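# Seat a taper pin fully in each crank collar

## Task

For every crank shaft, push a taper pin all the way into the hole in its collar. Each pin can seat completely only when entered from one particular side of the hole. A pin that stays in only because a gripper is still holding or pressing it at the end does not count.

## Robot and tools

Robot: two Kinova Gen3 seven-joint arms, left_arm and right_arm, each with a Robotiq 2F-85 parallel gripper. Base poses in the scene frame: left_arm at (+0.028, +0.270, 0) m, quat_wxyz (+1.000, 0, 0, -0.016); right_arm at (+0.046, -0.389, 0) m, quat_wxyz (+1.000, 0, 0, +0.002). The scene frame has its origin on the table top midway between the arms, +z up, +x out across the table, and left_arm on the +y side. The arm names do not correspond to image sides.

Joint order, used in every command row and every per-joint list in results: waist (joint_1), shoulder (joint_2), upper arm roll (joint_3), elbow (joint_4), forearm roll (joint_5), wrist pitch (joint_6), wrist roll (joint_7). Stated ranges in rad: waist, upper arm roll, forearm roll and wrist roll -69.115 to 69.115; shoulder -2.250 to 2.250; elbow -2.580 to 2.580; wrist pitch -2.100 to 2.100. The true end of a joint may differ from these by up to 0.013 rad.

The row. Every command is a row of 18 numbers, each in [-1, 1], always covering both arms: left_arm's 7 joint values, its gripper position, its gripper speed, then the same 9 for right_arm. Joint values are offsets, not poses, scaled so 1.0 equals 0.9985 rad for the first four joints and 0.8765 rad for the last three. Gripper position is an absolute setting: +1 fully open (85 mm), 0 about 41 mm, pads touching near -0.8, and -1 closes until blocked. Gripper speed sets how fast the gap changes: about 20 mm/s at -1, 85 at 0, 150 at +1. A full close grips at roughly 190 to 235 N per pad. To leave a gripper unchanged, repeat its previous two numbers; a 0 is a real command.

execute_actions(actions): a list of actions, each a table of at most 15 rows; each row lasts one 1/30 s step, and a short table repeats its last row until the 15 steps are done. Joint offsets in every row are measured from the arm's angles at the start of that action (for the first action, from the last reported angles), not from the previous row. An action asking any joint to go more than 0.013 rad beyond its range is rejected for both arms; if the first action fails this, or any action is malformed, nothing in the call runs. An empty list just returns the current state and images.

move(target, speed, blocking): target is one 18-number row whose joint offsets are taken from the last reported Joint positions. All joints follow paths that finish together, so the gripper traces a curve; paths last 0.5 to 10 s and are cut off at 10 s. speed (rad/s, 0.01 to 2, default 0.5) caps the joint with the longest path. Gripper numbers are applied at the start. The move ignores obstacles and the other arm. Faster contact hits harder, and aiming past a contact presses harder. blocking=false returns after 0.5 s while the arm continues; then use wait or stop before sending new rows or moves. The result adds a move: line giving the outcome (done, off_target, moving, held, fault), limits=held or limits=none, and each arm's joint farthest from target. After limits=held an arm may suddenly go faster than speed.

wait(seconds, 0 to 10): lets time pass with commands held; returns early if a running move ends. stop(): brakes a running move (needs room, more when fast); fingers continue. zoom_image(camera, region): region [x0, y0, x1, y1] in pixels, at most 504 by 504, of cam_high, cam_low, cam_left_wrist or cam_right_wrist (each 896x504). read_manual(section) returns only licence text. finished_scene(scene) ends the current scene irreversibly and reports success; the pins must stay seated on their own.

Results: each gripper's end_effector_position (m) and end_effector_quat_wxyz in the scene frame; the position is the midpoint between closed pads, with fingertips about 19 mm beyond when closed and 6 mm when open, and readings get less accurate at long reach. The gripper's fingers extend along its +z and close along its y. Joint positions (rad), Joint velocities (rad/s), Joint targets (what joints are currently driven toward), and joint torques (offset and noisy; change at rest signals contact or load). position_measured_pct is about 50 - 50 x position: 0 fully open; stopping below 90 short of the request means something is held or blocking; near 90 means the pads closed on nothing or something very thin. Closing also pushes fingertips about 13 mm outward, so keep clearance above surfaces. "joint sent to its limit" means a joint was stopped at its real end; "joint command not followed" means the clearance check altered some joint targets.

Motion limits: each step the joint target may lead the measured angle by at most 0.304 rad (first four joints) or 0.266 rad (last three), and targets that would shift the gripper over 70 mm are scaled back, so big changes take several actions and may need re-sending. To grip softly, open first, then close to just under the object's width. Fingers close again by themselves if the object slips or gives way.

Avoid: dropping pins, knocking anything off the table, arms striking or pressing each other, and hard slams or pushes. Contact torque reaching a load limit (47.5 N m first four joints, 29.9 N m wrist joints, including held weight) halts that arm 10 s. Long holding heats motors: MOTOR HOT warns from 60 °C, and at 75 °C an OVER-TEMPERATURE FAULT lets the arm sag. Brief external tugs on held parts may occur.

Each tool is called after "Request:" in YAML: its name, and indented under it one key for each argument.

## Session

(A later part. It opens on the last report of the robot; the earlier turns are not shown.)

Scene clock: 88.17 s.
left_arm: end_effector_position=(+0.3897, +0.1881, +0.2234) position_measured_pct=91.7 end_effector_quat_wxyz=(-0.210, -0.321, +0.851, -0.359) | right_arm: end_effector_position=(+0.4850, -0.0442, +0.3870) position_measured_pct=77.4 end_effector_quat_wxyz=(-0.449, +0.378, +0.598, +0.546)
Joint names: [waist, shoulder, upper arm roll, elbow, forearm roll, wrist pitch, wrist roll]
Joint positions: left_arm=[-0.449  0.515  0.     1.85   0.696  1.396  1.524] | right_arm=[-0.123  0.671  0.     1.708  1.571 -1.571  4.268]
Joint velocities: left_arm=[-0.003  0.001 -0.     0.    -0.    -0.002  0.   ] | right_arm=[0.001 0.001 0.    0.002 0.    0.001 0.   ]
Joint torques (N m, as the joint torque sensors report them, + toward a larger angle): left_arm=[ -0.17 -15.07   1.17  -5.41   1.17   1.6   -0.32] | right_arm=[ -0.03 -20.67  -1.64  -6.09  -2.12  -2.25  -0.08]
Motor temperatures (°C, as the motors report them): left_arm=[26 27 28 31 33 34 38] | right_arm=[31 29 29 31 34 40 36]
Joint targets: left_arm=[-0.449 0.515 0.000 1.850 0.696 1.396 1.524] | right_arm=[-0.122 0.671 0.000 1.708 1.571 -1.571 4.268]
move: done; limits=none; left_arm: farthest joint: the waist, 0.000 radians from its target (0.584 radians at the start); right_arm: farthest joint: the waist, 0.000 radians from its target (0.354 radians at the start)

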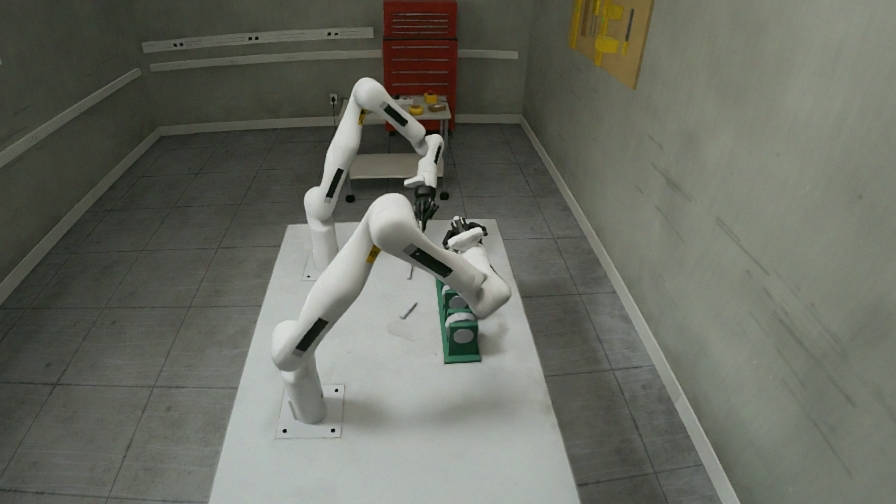

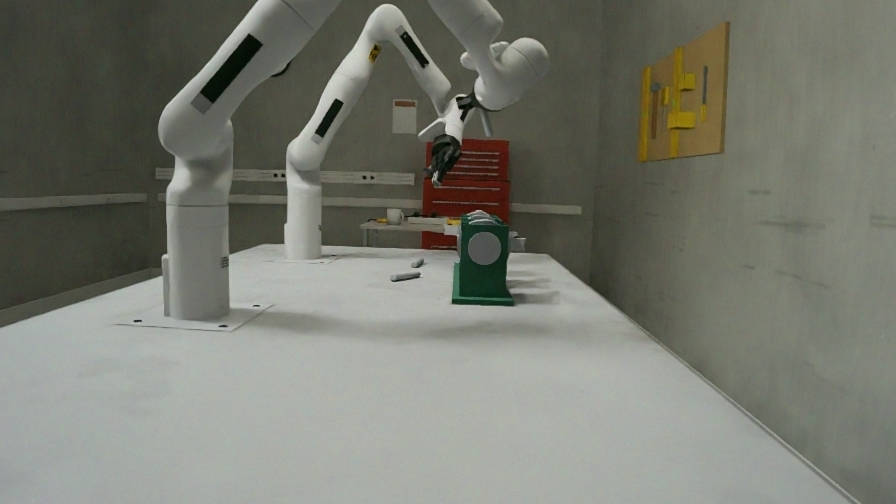

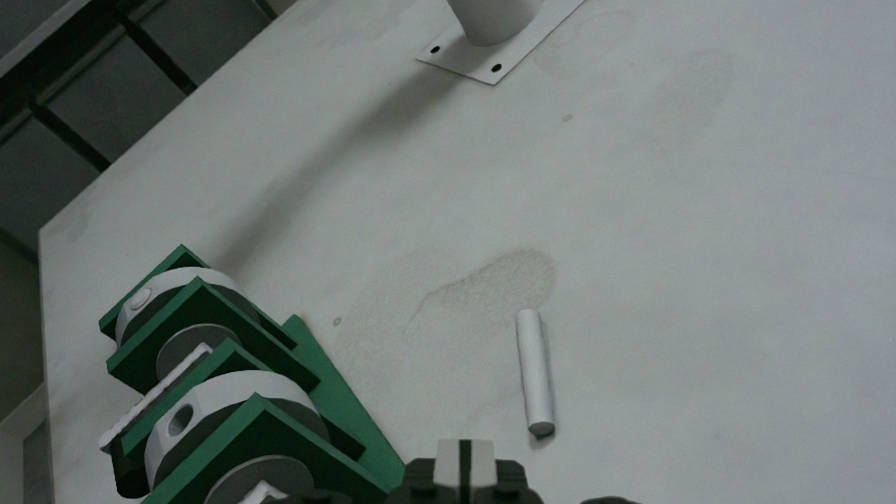

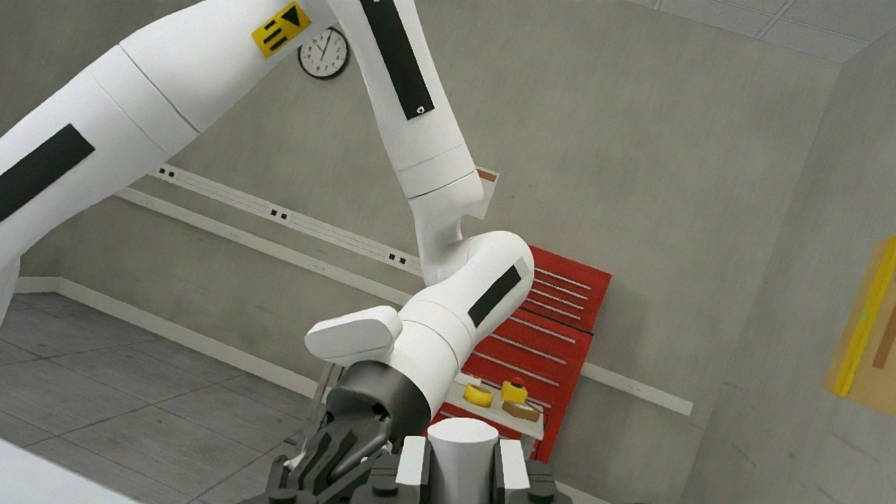

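Request:
move:
  target: [0,0,0,0,0,0,0,-1,0,0,0.315,0,0,0,0,-0.004,-1,0]
  speed: 0.4

Request:
zoom_image:
  camera: "cam_left_wrist"
  region: [80,270,280,470]

Scene clock: 89.87 s.
left_arm: end_effector_position=(+0.3897, +0.1881, +0.2234) position_measured_pct=91.7 end_effector_quat_wxyz=(-0.210, -0.321, +0.851, -0.359) | right_arm: end_effector_position=(+0.4931, -0.0432, +0.2338) position_measured_pct=77.4 end_effector_quat_wxyz=(+0.530, -0.468, -0.531, -0.468)
Joint names: [waist, shoulder, upper arm roll, elbow, forearm roll, wrist pitch, wrist roll]
Joint positions: left_arm=[-0.449  0.515  0.     1.85   0.696  1.396  1.524] | right_arm=[-0.123  0.986  0.     1.708  1.571 -1.571  4.264]
Joint velocities: left_arm=[ 0.  0.  0. -0. -0. -0. -0.] | right_arm=[ 0.     0.003 -0.001  0.001 -0.    -0.001  0.   ]
Joint torques (N m, as the joint torque sensors report them, + toward a larger angle): left_arm=[ -0.12 -15.4    0.84  -4.71   1.3    1.65  -0.09] | right_arm=[ -0.31 -21.79  -2.43  -3.94  -1.34  -2.9    0.21]
Motor temperatures (°C, as the motors report them): left_arm=[26 27 28 31 33 34 38] | right_arm=[31 29 29 31 34 40 36]
Joint targets: left_arm=[-0.449 0.515 0.000 1.850 0.696 1.396 1.524] | right_arm=[-0.123 0.986 0.000 1.708 1.571 -1.571 4.264]
move: done; limits=none; left_arm: farthest joint: the waist, 0.000 radians from its target (0.000 radians at the start); right_arm: farthest joint: the waist, 0.000 radians from its target (0.001 radians at the start)

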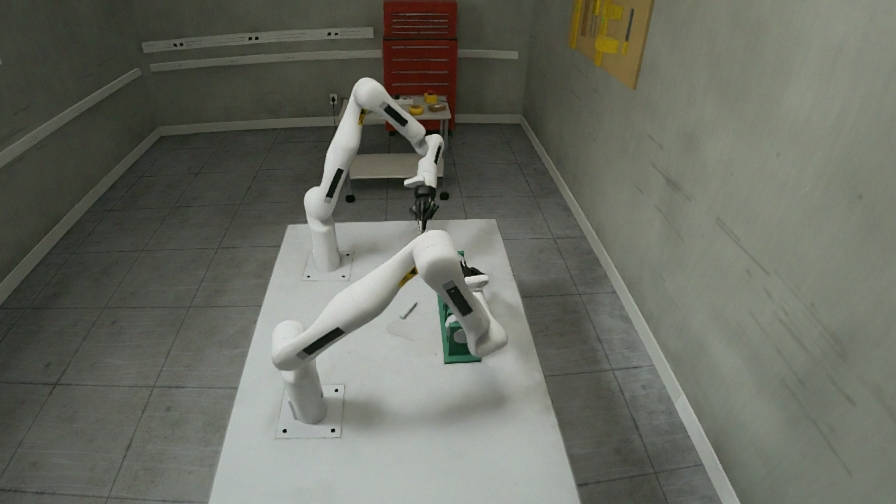

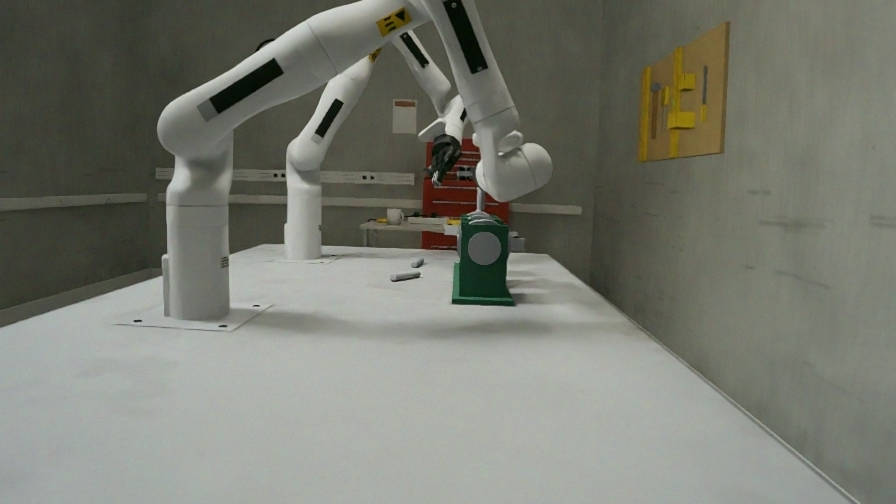

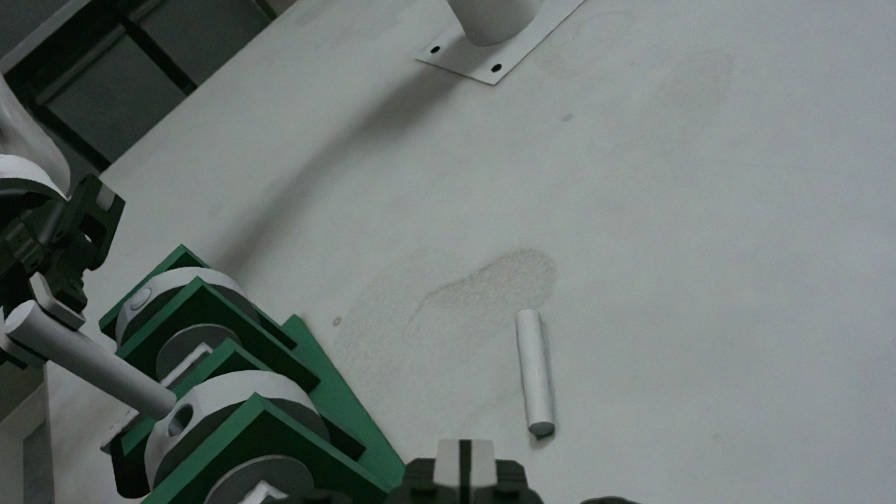

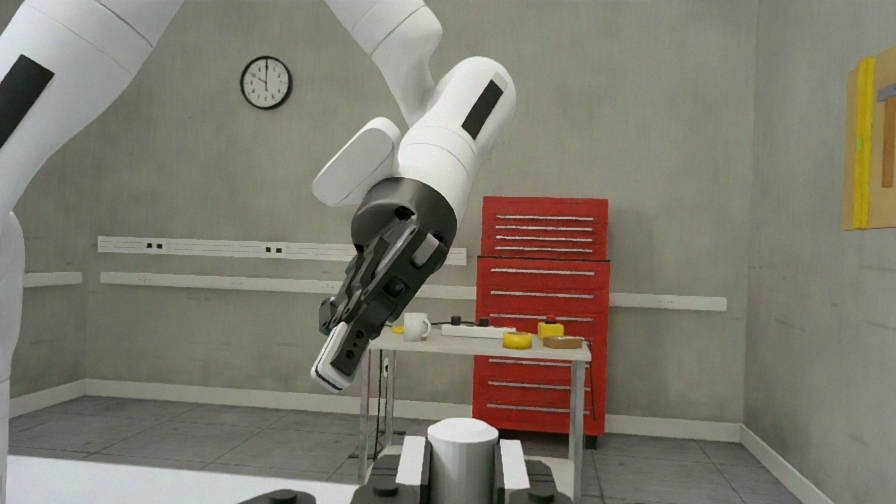

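Region (80, 270, 280, 470) of cam_left_wrist's 896x504 image, scaled by 2.520.

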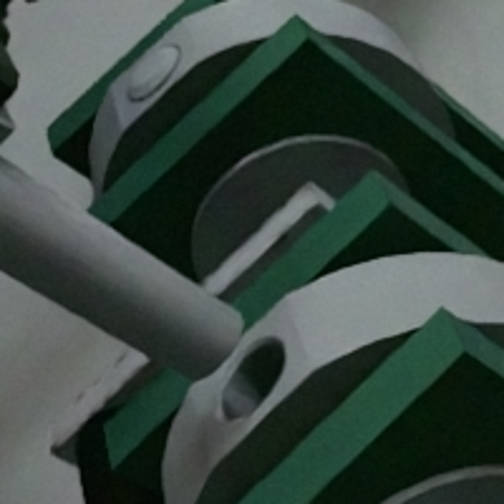

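Request:
move:
  target: [0,0,0,0,0,0,0,-1,0,0,0.0174,0,-0.0034,0,0,0.016,-1,0]
  speed: 0.03

Request:
zoom_image:
  camera: "cam_left_wrist"
  region: [120,360,240,470]

Scene clock: 90.90 s.
left_arm: end_effector_position=(+0.3897, +0.1881, +0.2234) position_measured_pct=91.7 end_effector_quat_wxyz=(-0.210, -0.321, +0.851, -0.359) | right_arm: end_effector_position=(+0.4931, -0.0432, +0.2259) position_measured_pct=77.4 end_effector_quat_wxyz=(+0.530, -0.468, -0.531, -0.468)
Joint names: [waist, shoulder, upper arm roll, elbow, forearm roll, wrist pitch, wrist roll]
Joint positions: left_arm=[-0.449  0.515  0.     1.85   0.696  1.396  1.524] | right_arm=[-0.123  1.003  0.     1.704  1.571 -1.571  4.278]
Joint velocities: left_arm=[ 0.    -0.    -0.     0.    -0.    -0.002  0.   ] | right_arm=[-0.    -0.    -0.001 -0.001  0.     0.    -0.   ]
Joint torques (N m, as the joint torque sensors report them, + toward a larger angle): left_arm=[ -0.18 -15.56   0.47  -5.21   1.27   1.66  -0.04] | right_arm=[ -0.57 -22.28  -2.15  -3.37  -1.46  -2.94  -0.24]
Motor temperatures (°C, as the motors report them): left_arm=[26 27 28 31 33 34 38] | right_arm=[31 29 29 31 34 40 36]
Joint targets: left_arm=[-0.449 0.515 0.000 1.850 0.696 1.396 1.524] | right_arm=[-0.123 1.003 0.000 1.704 1.571 -1.571 4.278]
move: done; limits=none; left_arm: farthest joint: the waist, 0.000 radians from its target (0.000 radians at the start); right_arm: farthest joint: the waist, 0.000 radians from its target (0.000 radians at the start)

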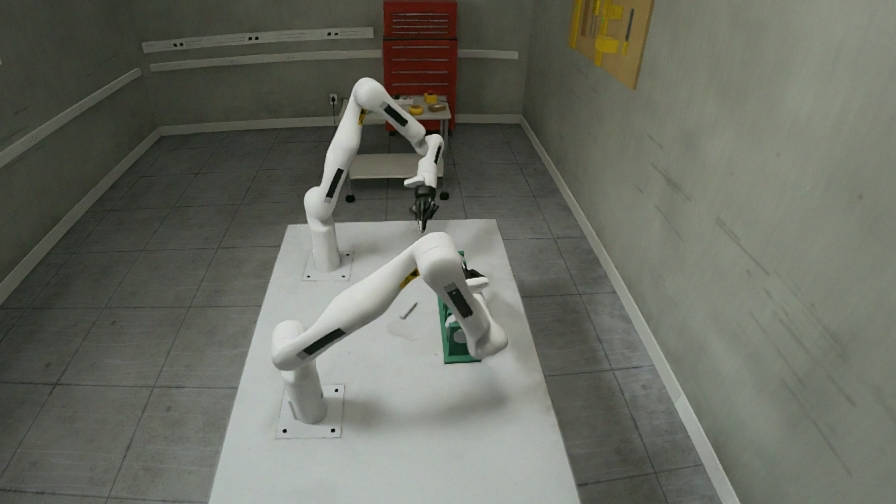

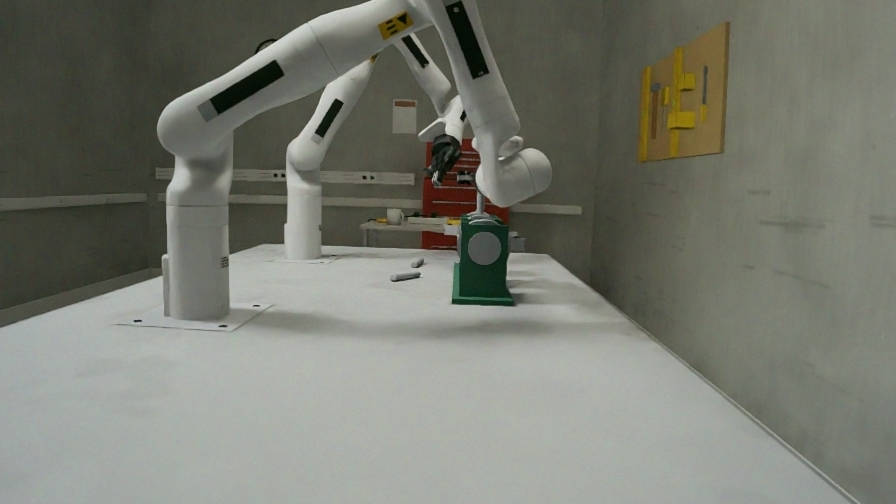

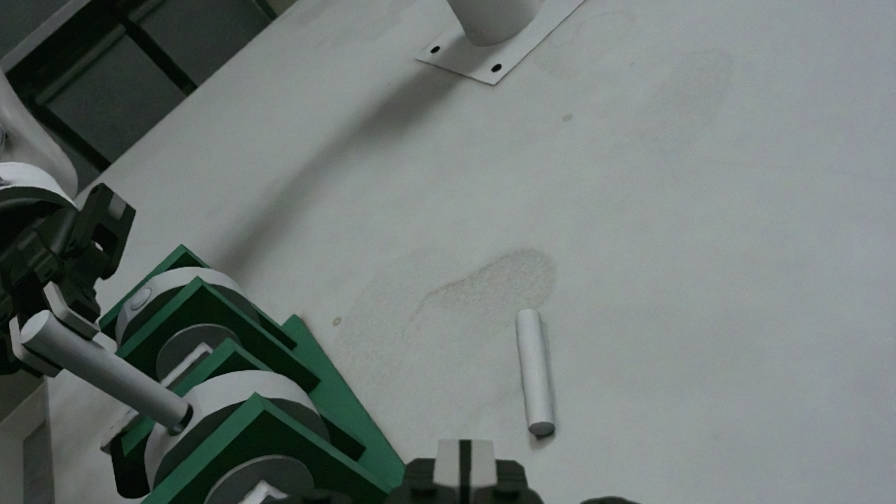

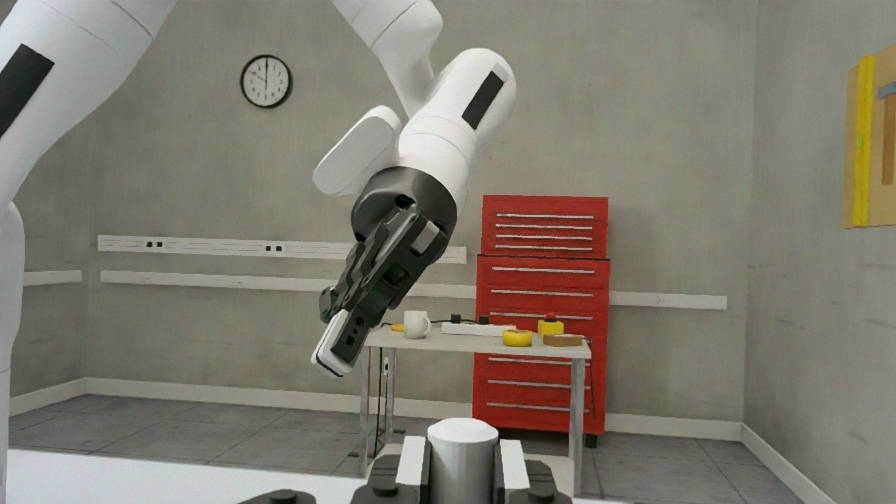

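Region (120, 360, 240, 470) of cam_left_wrist's 896x504 image, scaled by 4.200; it fills the top 462 rows of this view, and the rest is white.

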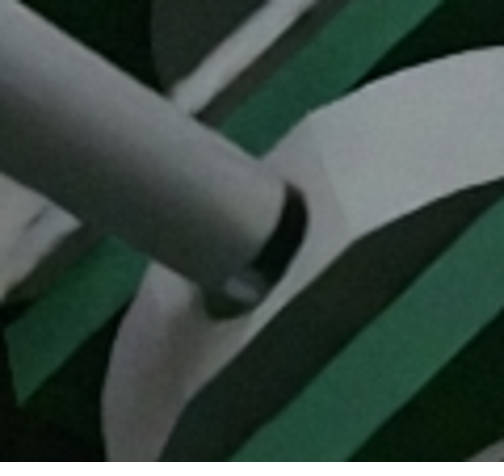

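Request:
move:
  target: [0,0,0,0,0,0,0,-1,0,0,0.0205,0,-0.008,0,0,0.0143,-1,0]
  speed: 0.02

Request:
zoom_image:
  camera: "cam_left_wrist"
  region: [120,360,240,470]

Scene clock: 92.33 s.
left_arm: end_effector_position=(+0.3897, +0.1881, +0.2234) position_measured_pct=91.7 end_effector_quat_wxyz=(-0.210, -0.321, +0.851, -0.359) | right_arm: end_effector_position=(+0.4941, -0.0431, +0.2202) position_measured_pct=77.4 end_effector_quat_wxyz=(+0.531, -0.465, -0.530, -0.469)
Joint names: [waist, shoulder, upper arm roll, elbow, forearm roll, wrist pitch, wrist roll]
Joint positions: left_arm=[-0.449  0.515  0.     1.85   0.696  1.396  1.524] | right_arm=[-0.122  1.02  -0.001  1.696  1.571 -1.575  4.291]
Joint velocities: left_arm=[-0.    -0.001  0.001 -0.001  0.    -0.002  0.   ] | right_arm=[ 0.    -0.    -0.001  0.    -0.    -0.001 -0.   ]
Joint torques (N m, as the joint torque sensors report them, + toward a larger angle): left_arm=[ -0.25 -15.74   0.82  -5.36   1.22   1.68  -0.23] | right_arm=[ -0.85 -19.12  -0.61  -2.94  -1.12  -0.85   0.11]
Motor temperatures (°C, as the motors report them): left_arm=[26 27 28 31 33 34 38] | right_arm=[31 29 29 31 34 40 36]
Joint targets: left_arm=[-0.449 0.515 0.000 1.850 0.696 1.396 1.524] | right_arm=[-0.123 1.023 0.000 1.696 1.571 -1.571 4.291]
move: done; limits=none; left_arm: farthest joint: the waist, 0.000 radians from its target (0.000 radians at the start); right_arm: farthest joint: the shoulder, 0.004 radians from its target (0.020 radians at the start)

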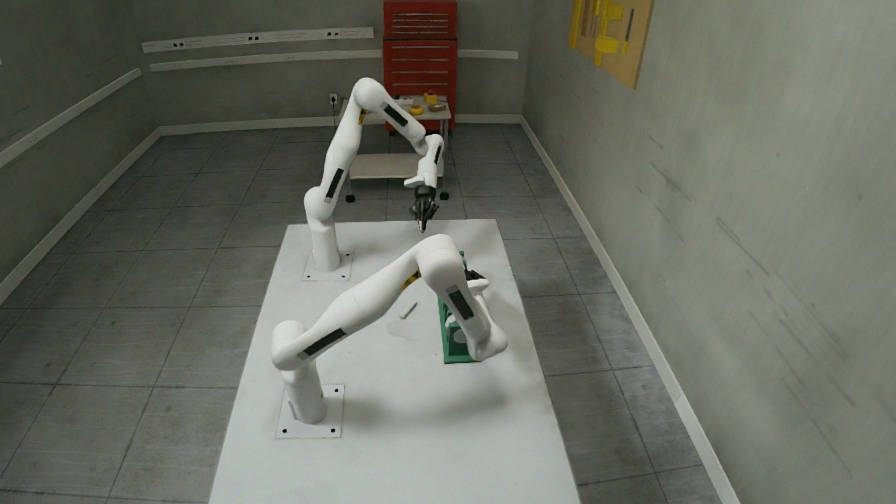

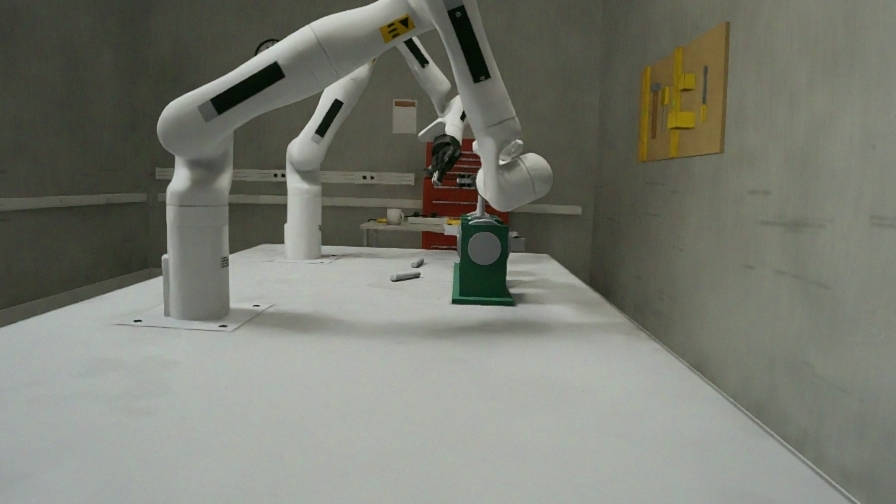

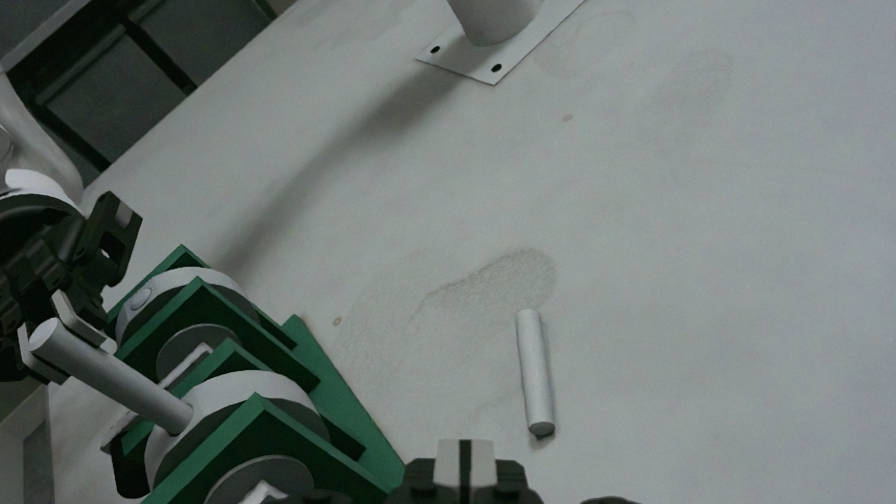

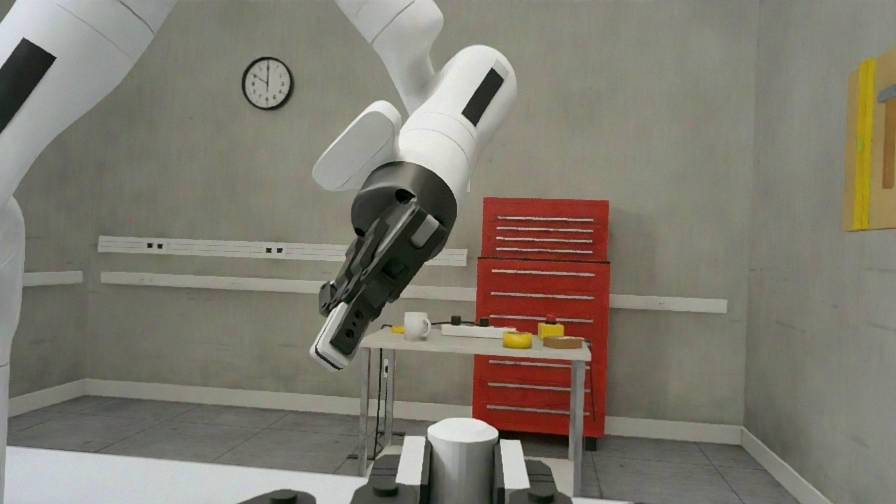

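Region (120, 360, 240, 470) of cam_left_wrist's 896x504 image, scaled by 4.200; it fills the top 462 rows of this view, and the rest is white.

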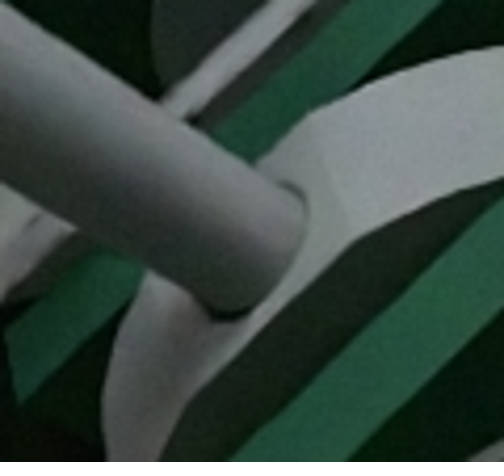

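Again touching the +y edge; q1 +0.004 gives −2 mm lateral and +1.2 mm radial.

Request:
move:
  target: [0,0,0,0,0,0,0,-1,0,0.0035,0.003,0,0.001,0,0.004,0.004,-1,0]
  speed: 0.01

Scene clock: 93.20 s.
left_arm: end_effector_position=(+0.3897, +0.1881, +0.2234) position_measured_pct=91.7 end_effector_quat_wxyz=(-0.210, -0.321, +0.851, -0.359) | right_arm: end_effector_position=(+0.4952, -0.0447, +0.2177) position_measured_pct=77.4 end_effector_quat_wxyz=(+0.529, -0.467, -0.530, -0.470)
Joint names: [waist, shoulder, upper arm roll, elbow, forearm roll, wrist pitch, wrist roll]
Joint positions: left_arm=[-0.449  0.515  0.     1.85   0.696  1.396  1.524] | right_arm=[-0.118  1.023 -0.001  1.697  1.571 -1.571  4.294]
Joint velocities: left_arm=[ 0.    -0.    -0.002  0.     0.     0.001 -0.   ] | right_arm=[ 0.  0. -0.  0. -0. -0.  0.]
Joint torques (N m, as the joint torque sensors report them, + toward a larger angle): left_arm=[ -0.32 -15.68   0.68  -5.52   1.16   1.7    0.14] | right_arm=[ -0.08 -22.44  -2.44  -3.57  -1.26  -2.74  -0.27]
Motor temperatures (°C, as the motors report them): left_arm=[26 27 28 31 33 34 38] | right_arm=[31 29 29 31 34 40 36]
Joint targets: left_arm=[-0.449 0.515 0.000 1.850 0.696 1.396 1.524] | right_arm=[-0.118 1.023 -0.001 1.697 1.571 -1.571 4.294]
move: done; limits=none; left_arm: farthest joint: the waist, 0.000 radians from its target (0.000 radians at the start); right_arm: farthest joint: the waist, 0.000 radians from its target (0.003 radians at the start)

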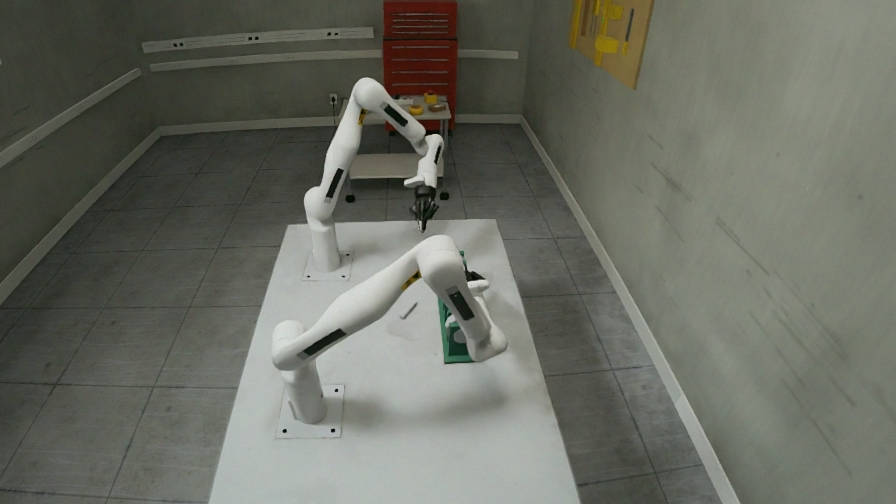

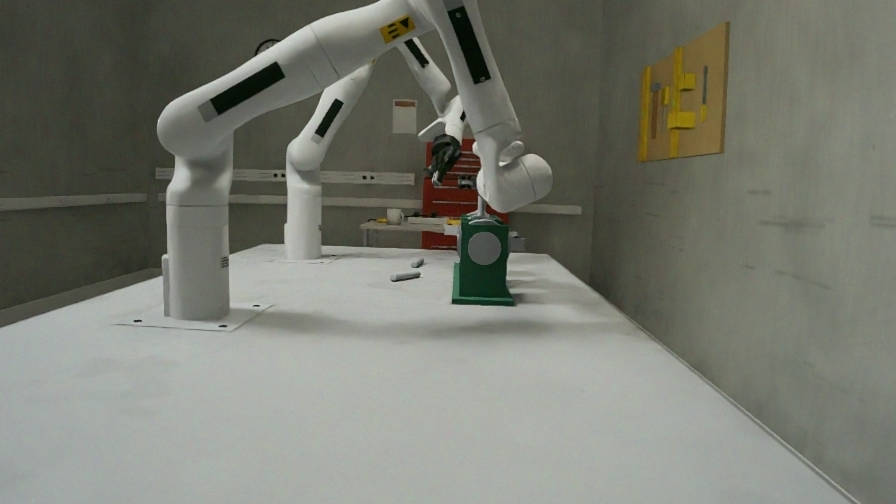

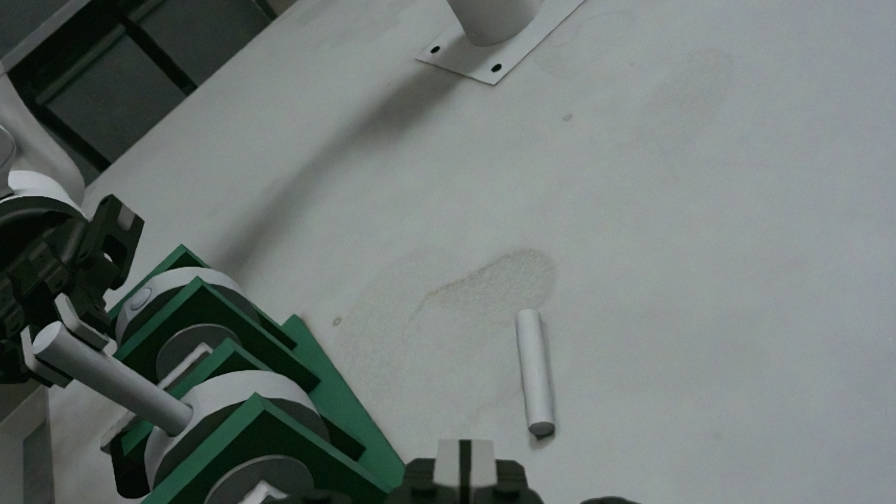

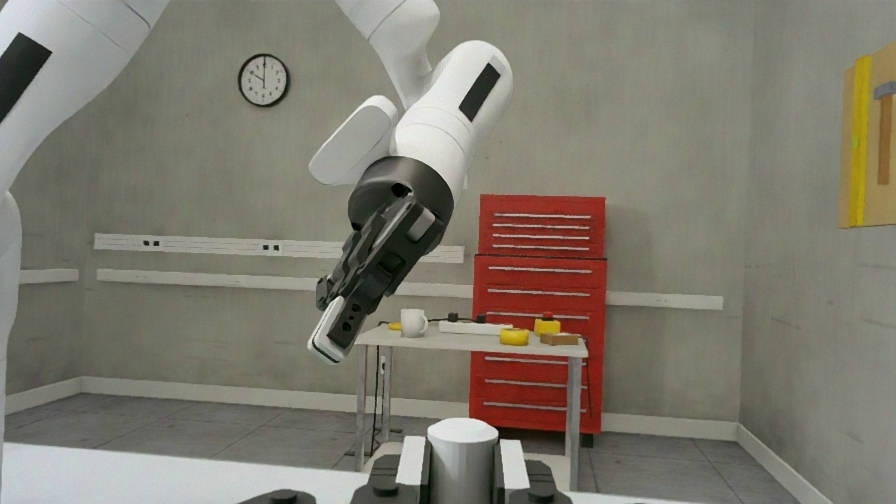

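Request:
move:
  target: [0,0,0,0,0,0,0,-1,0,0,0.036,0,-0.0093,0,0,0.028,-1,0]
  speed: 0.04

Scene clock: 94.50 s.
left_arm: end_effector_position=(+0.3897, +0.1881, +0.2234) position_measured_pct=91.7 end_effector_quat_wxyz=(-0.210, -0.321, +0.851, -0.359) | right_arm: end_effector_position=(+0.4952, -0.0447, +0.2014) position_measured_pct=77.4 end_effector_quat_wxyz=(+0.529, -0.468, -0.530, -0.469)
Joint names: [waist, shoulder, upper arm roll, elbow, forearm roll, wrist pitch, wrist roll]
Joint positions: left_arm=[-0.449  0.515  0.     1.85   0.696  1.396  1.524] | right_arm=[-0.118  1.059 -0.001  1.688  1.571 -1.571  4.319]
Joint velocities: left_arm=[ 0.    -0.     0.    -0.     0.    -0.001 -0.   ] | right_arm=[ 0.     0.001 -0.001  0.001  0.    -0.001  0.   ]
Joint torques (N m, as the joint torque sensors report them, + toward a larger angle): left_arm=[ -0.02 -15.24   0.92  -5.08   1.2    1.63  -0.13] | right_arm=[ -0.28 -22.56  -2.8   -3.36  -1.44  -3.04   0.28]
Motor temperatures (°C, as the motors report them): left_arm=[26 27 28 31 33 34 38] | right_arm=[31 29 29 31 34 40 36]
Joint targets: left_arm=[-0.449 0.515 0.000 1.850 0.696 1.396 1.524] | right_arm=[-0.118 1.059 -0.001 1.688 1.571 -1.571 4.319]
move: done; limits=none; left_arm: farthest joint: the waist, 0.000 radians from its target (0.000 radians at the start); right_arm: farthest joint: the waist, 0.000 radians from its target (0.000 radians at the start)

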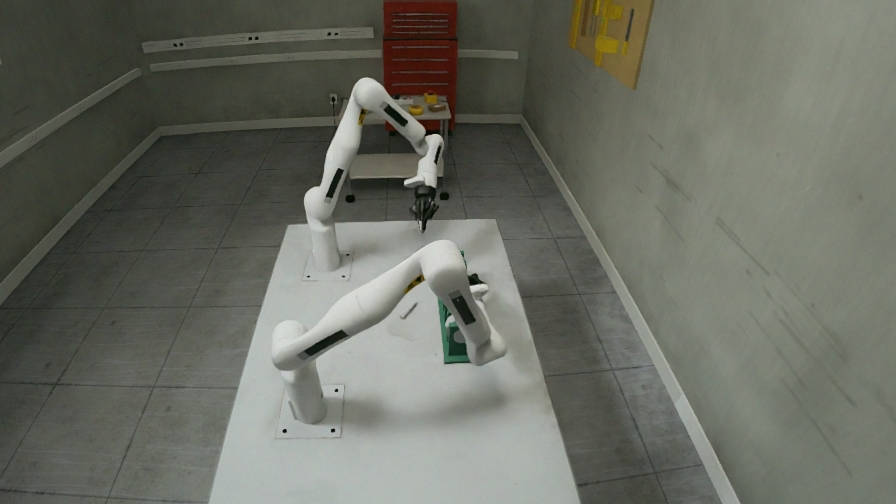

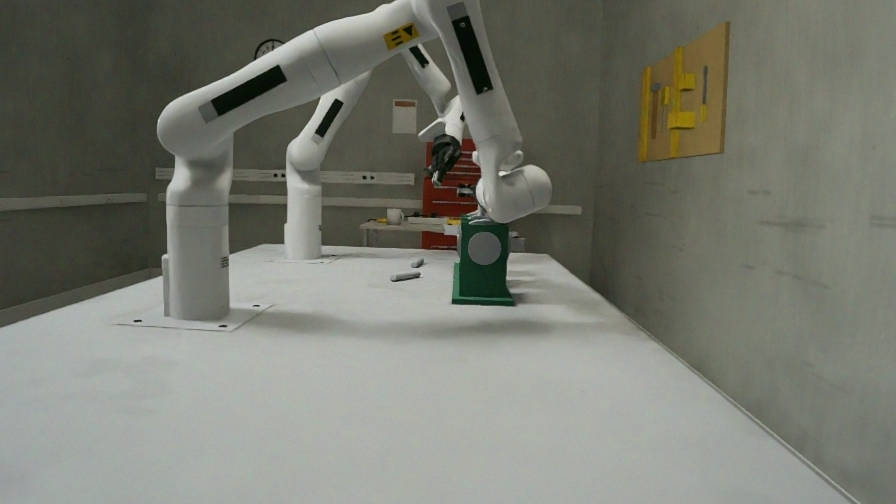

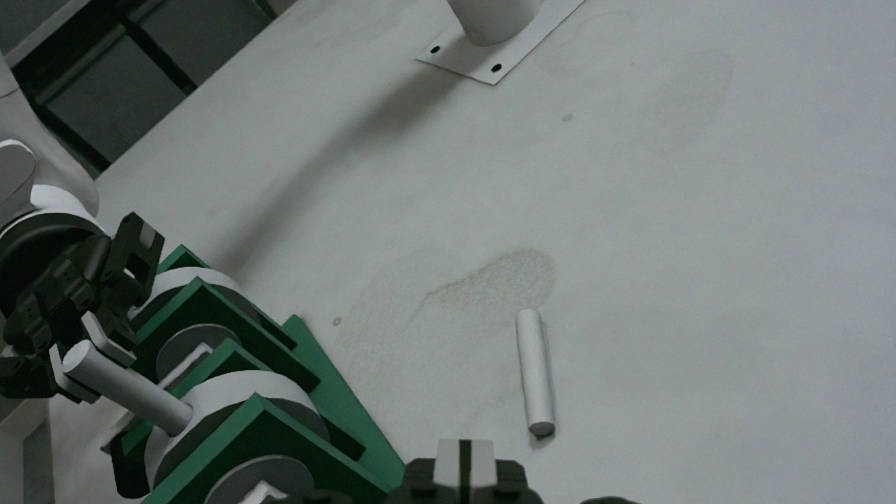

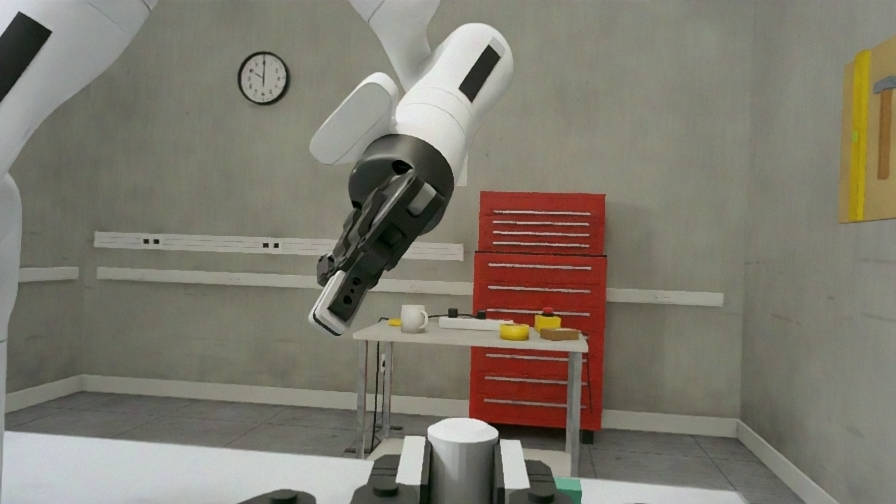

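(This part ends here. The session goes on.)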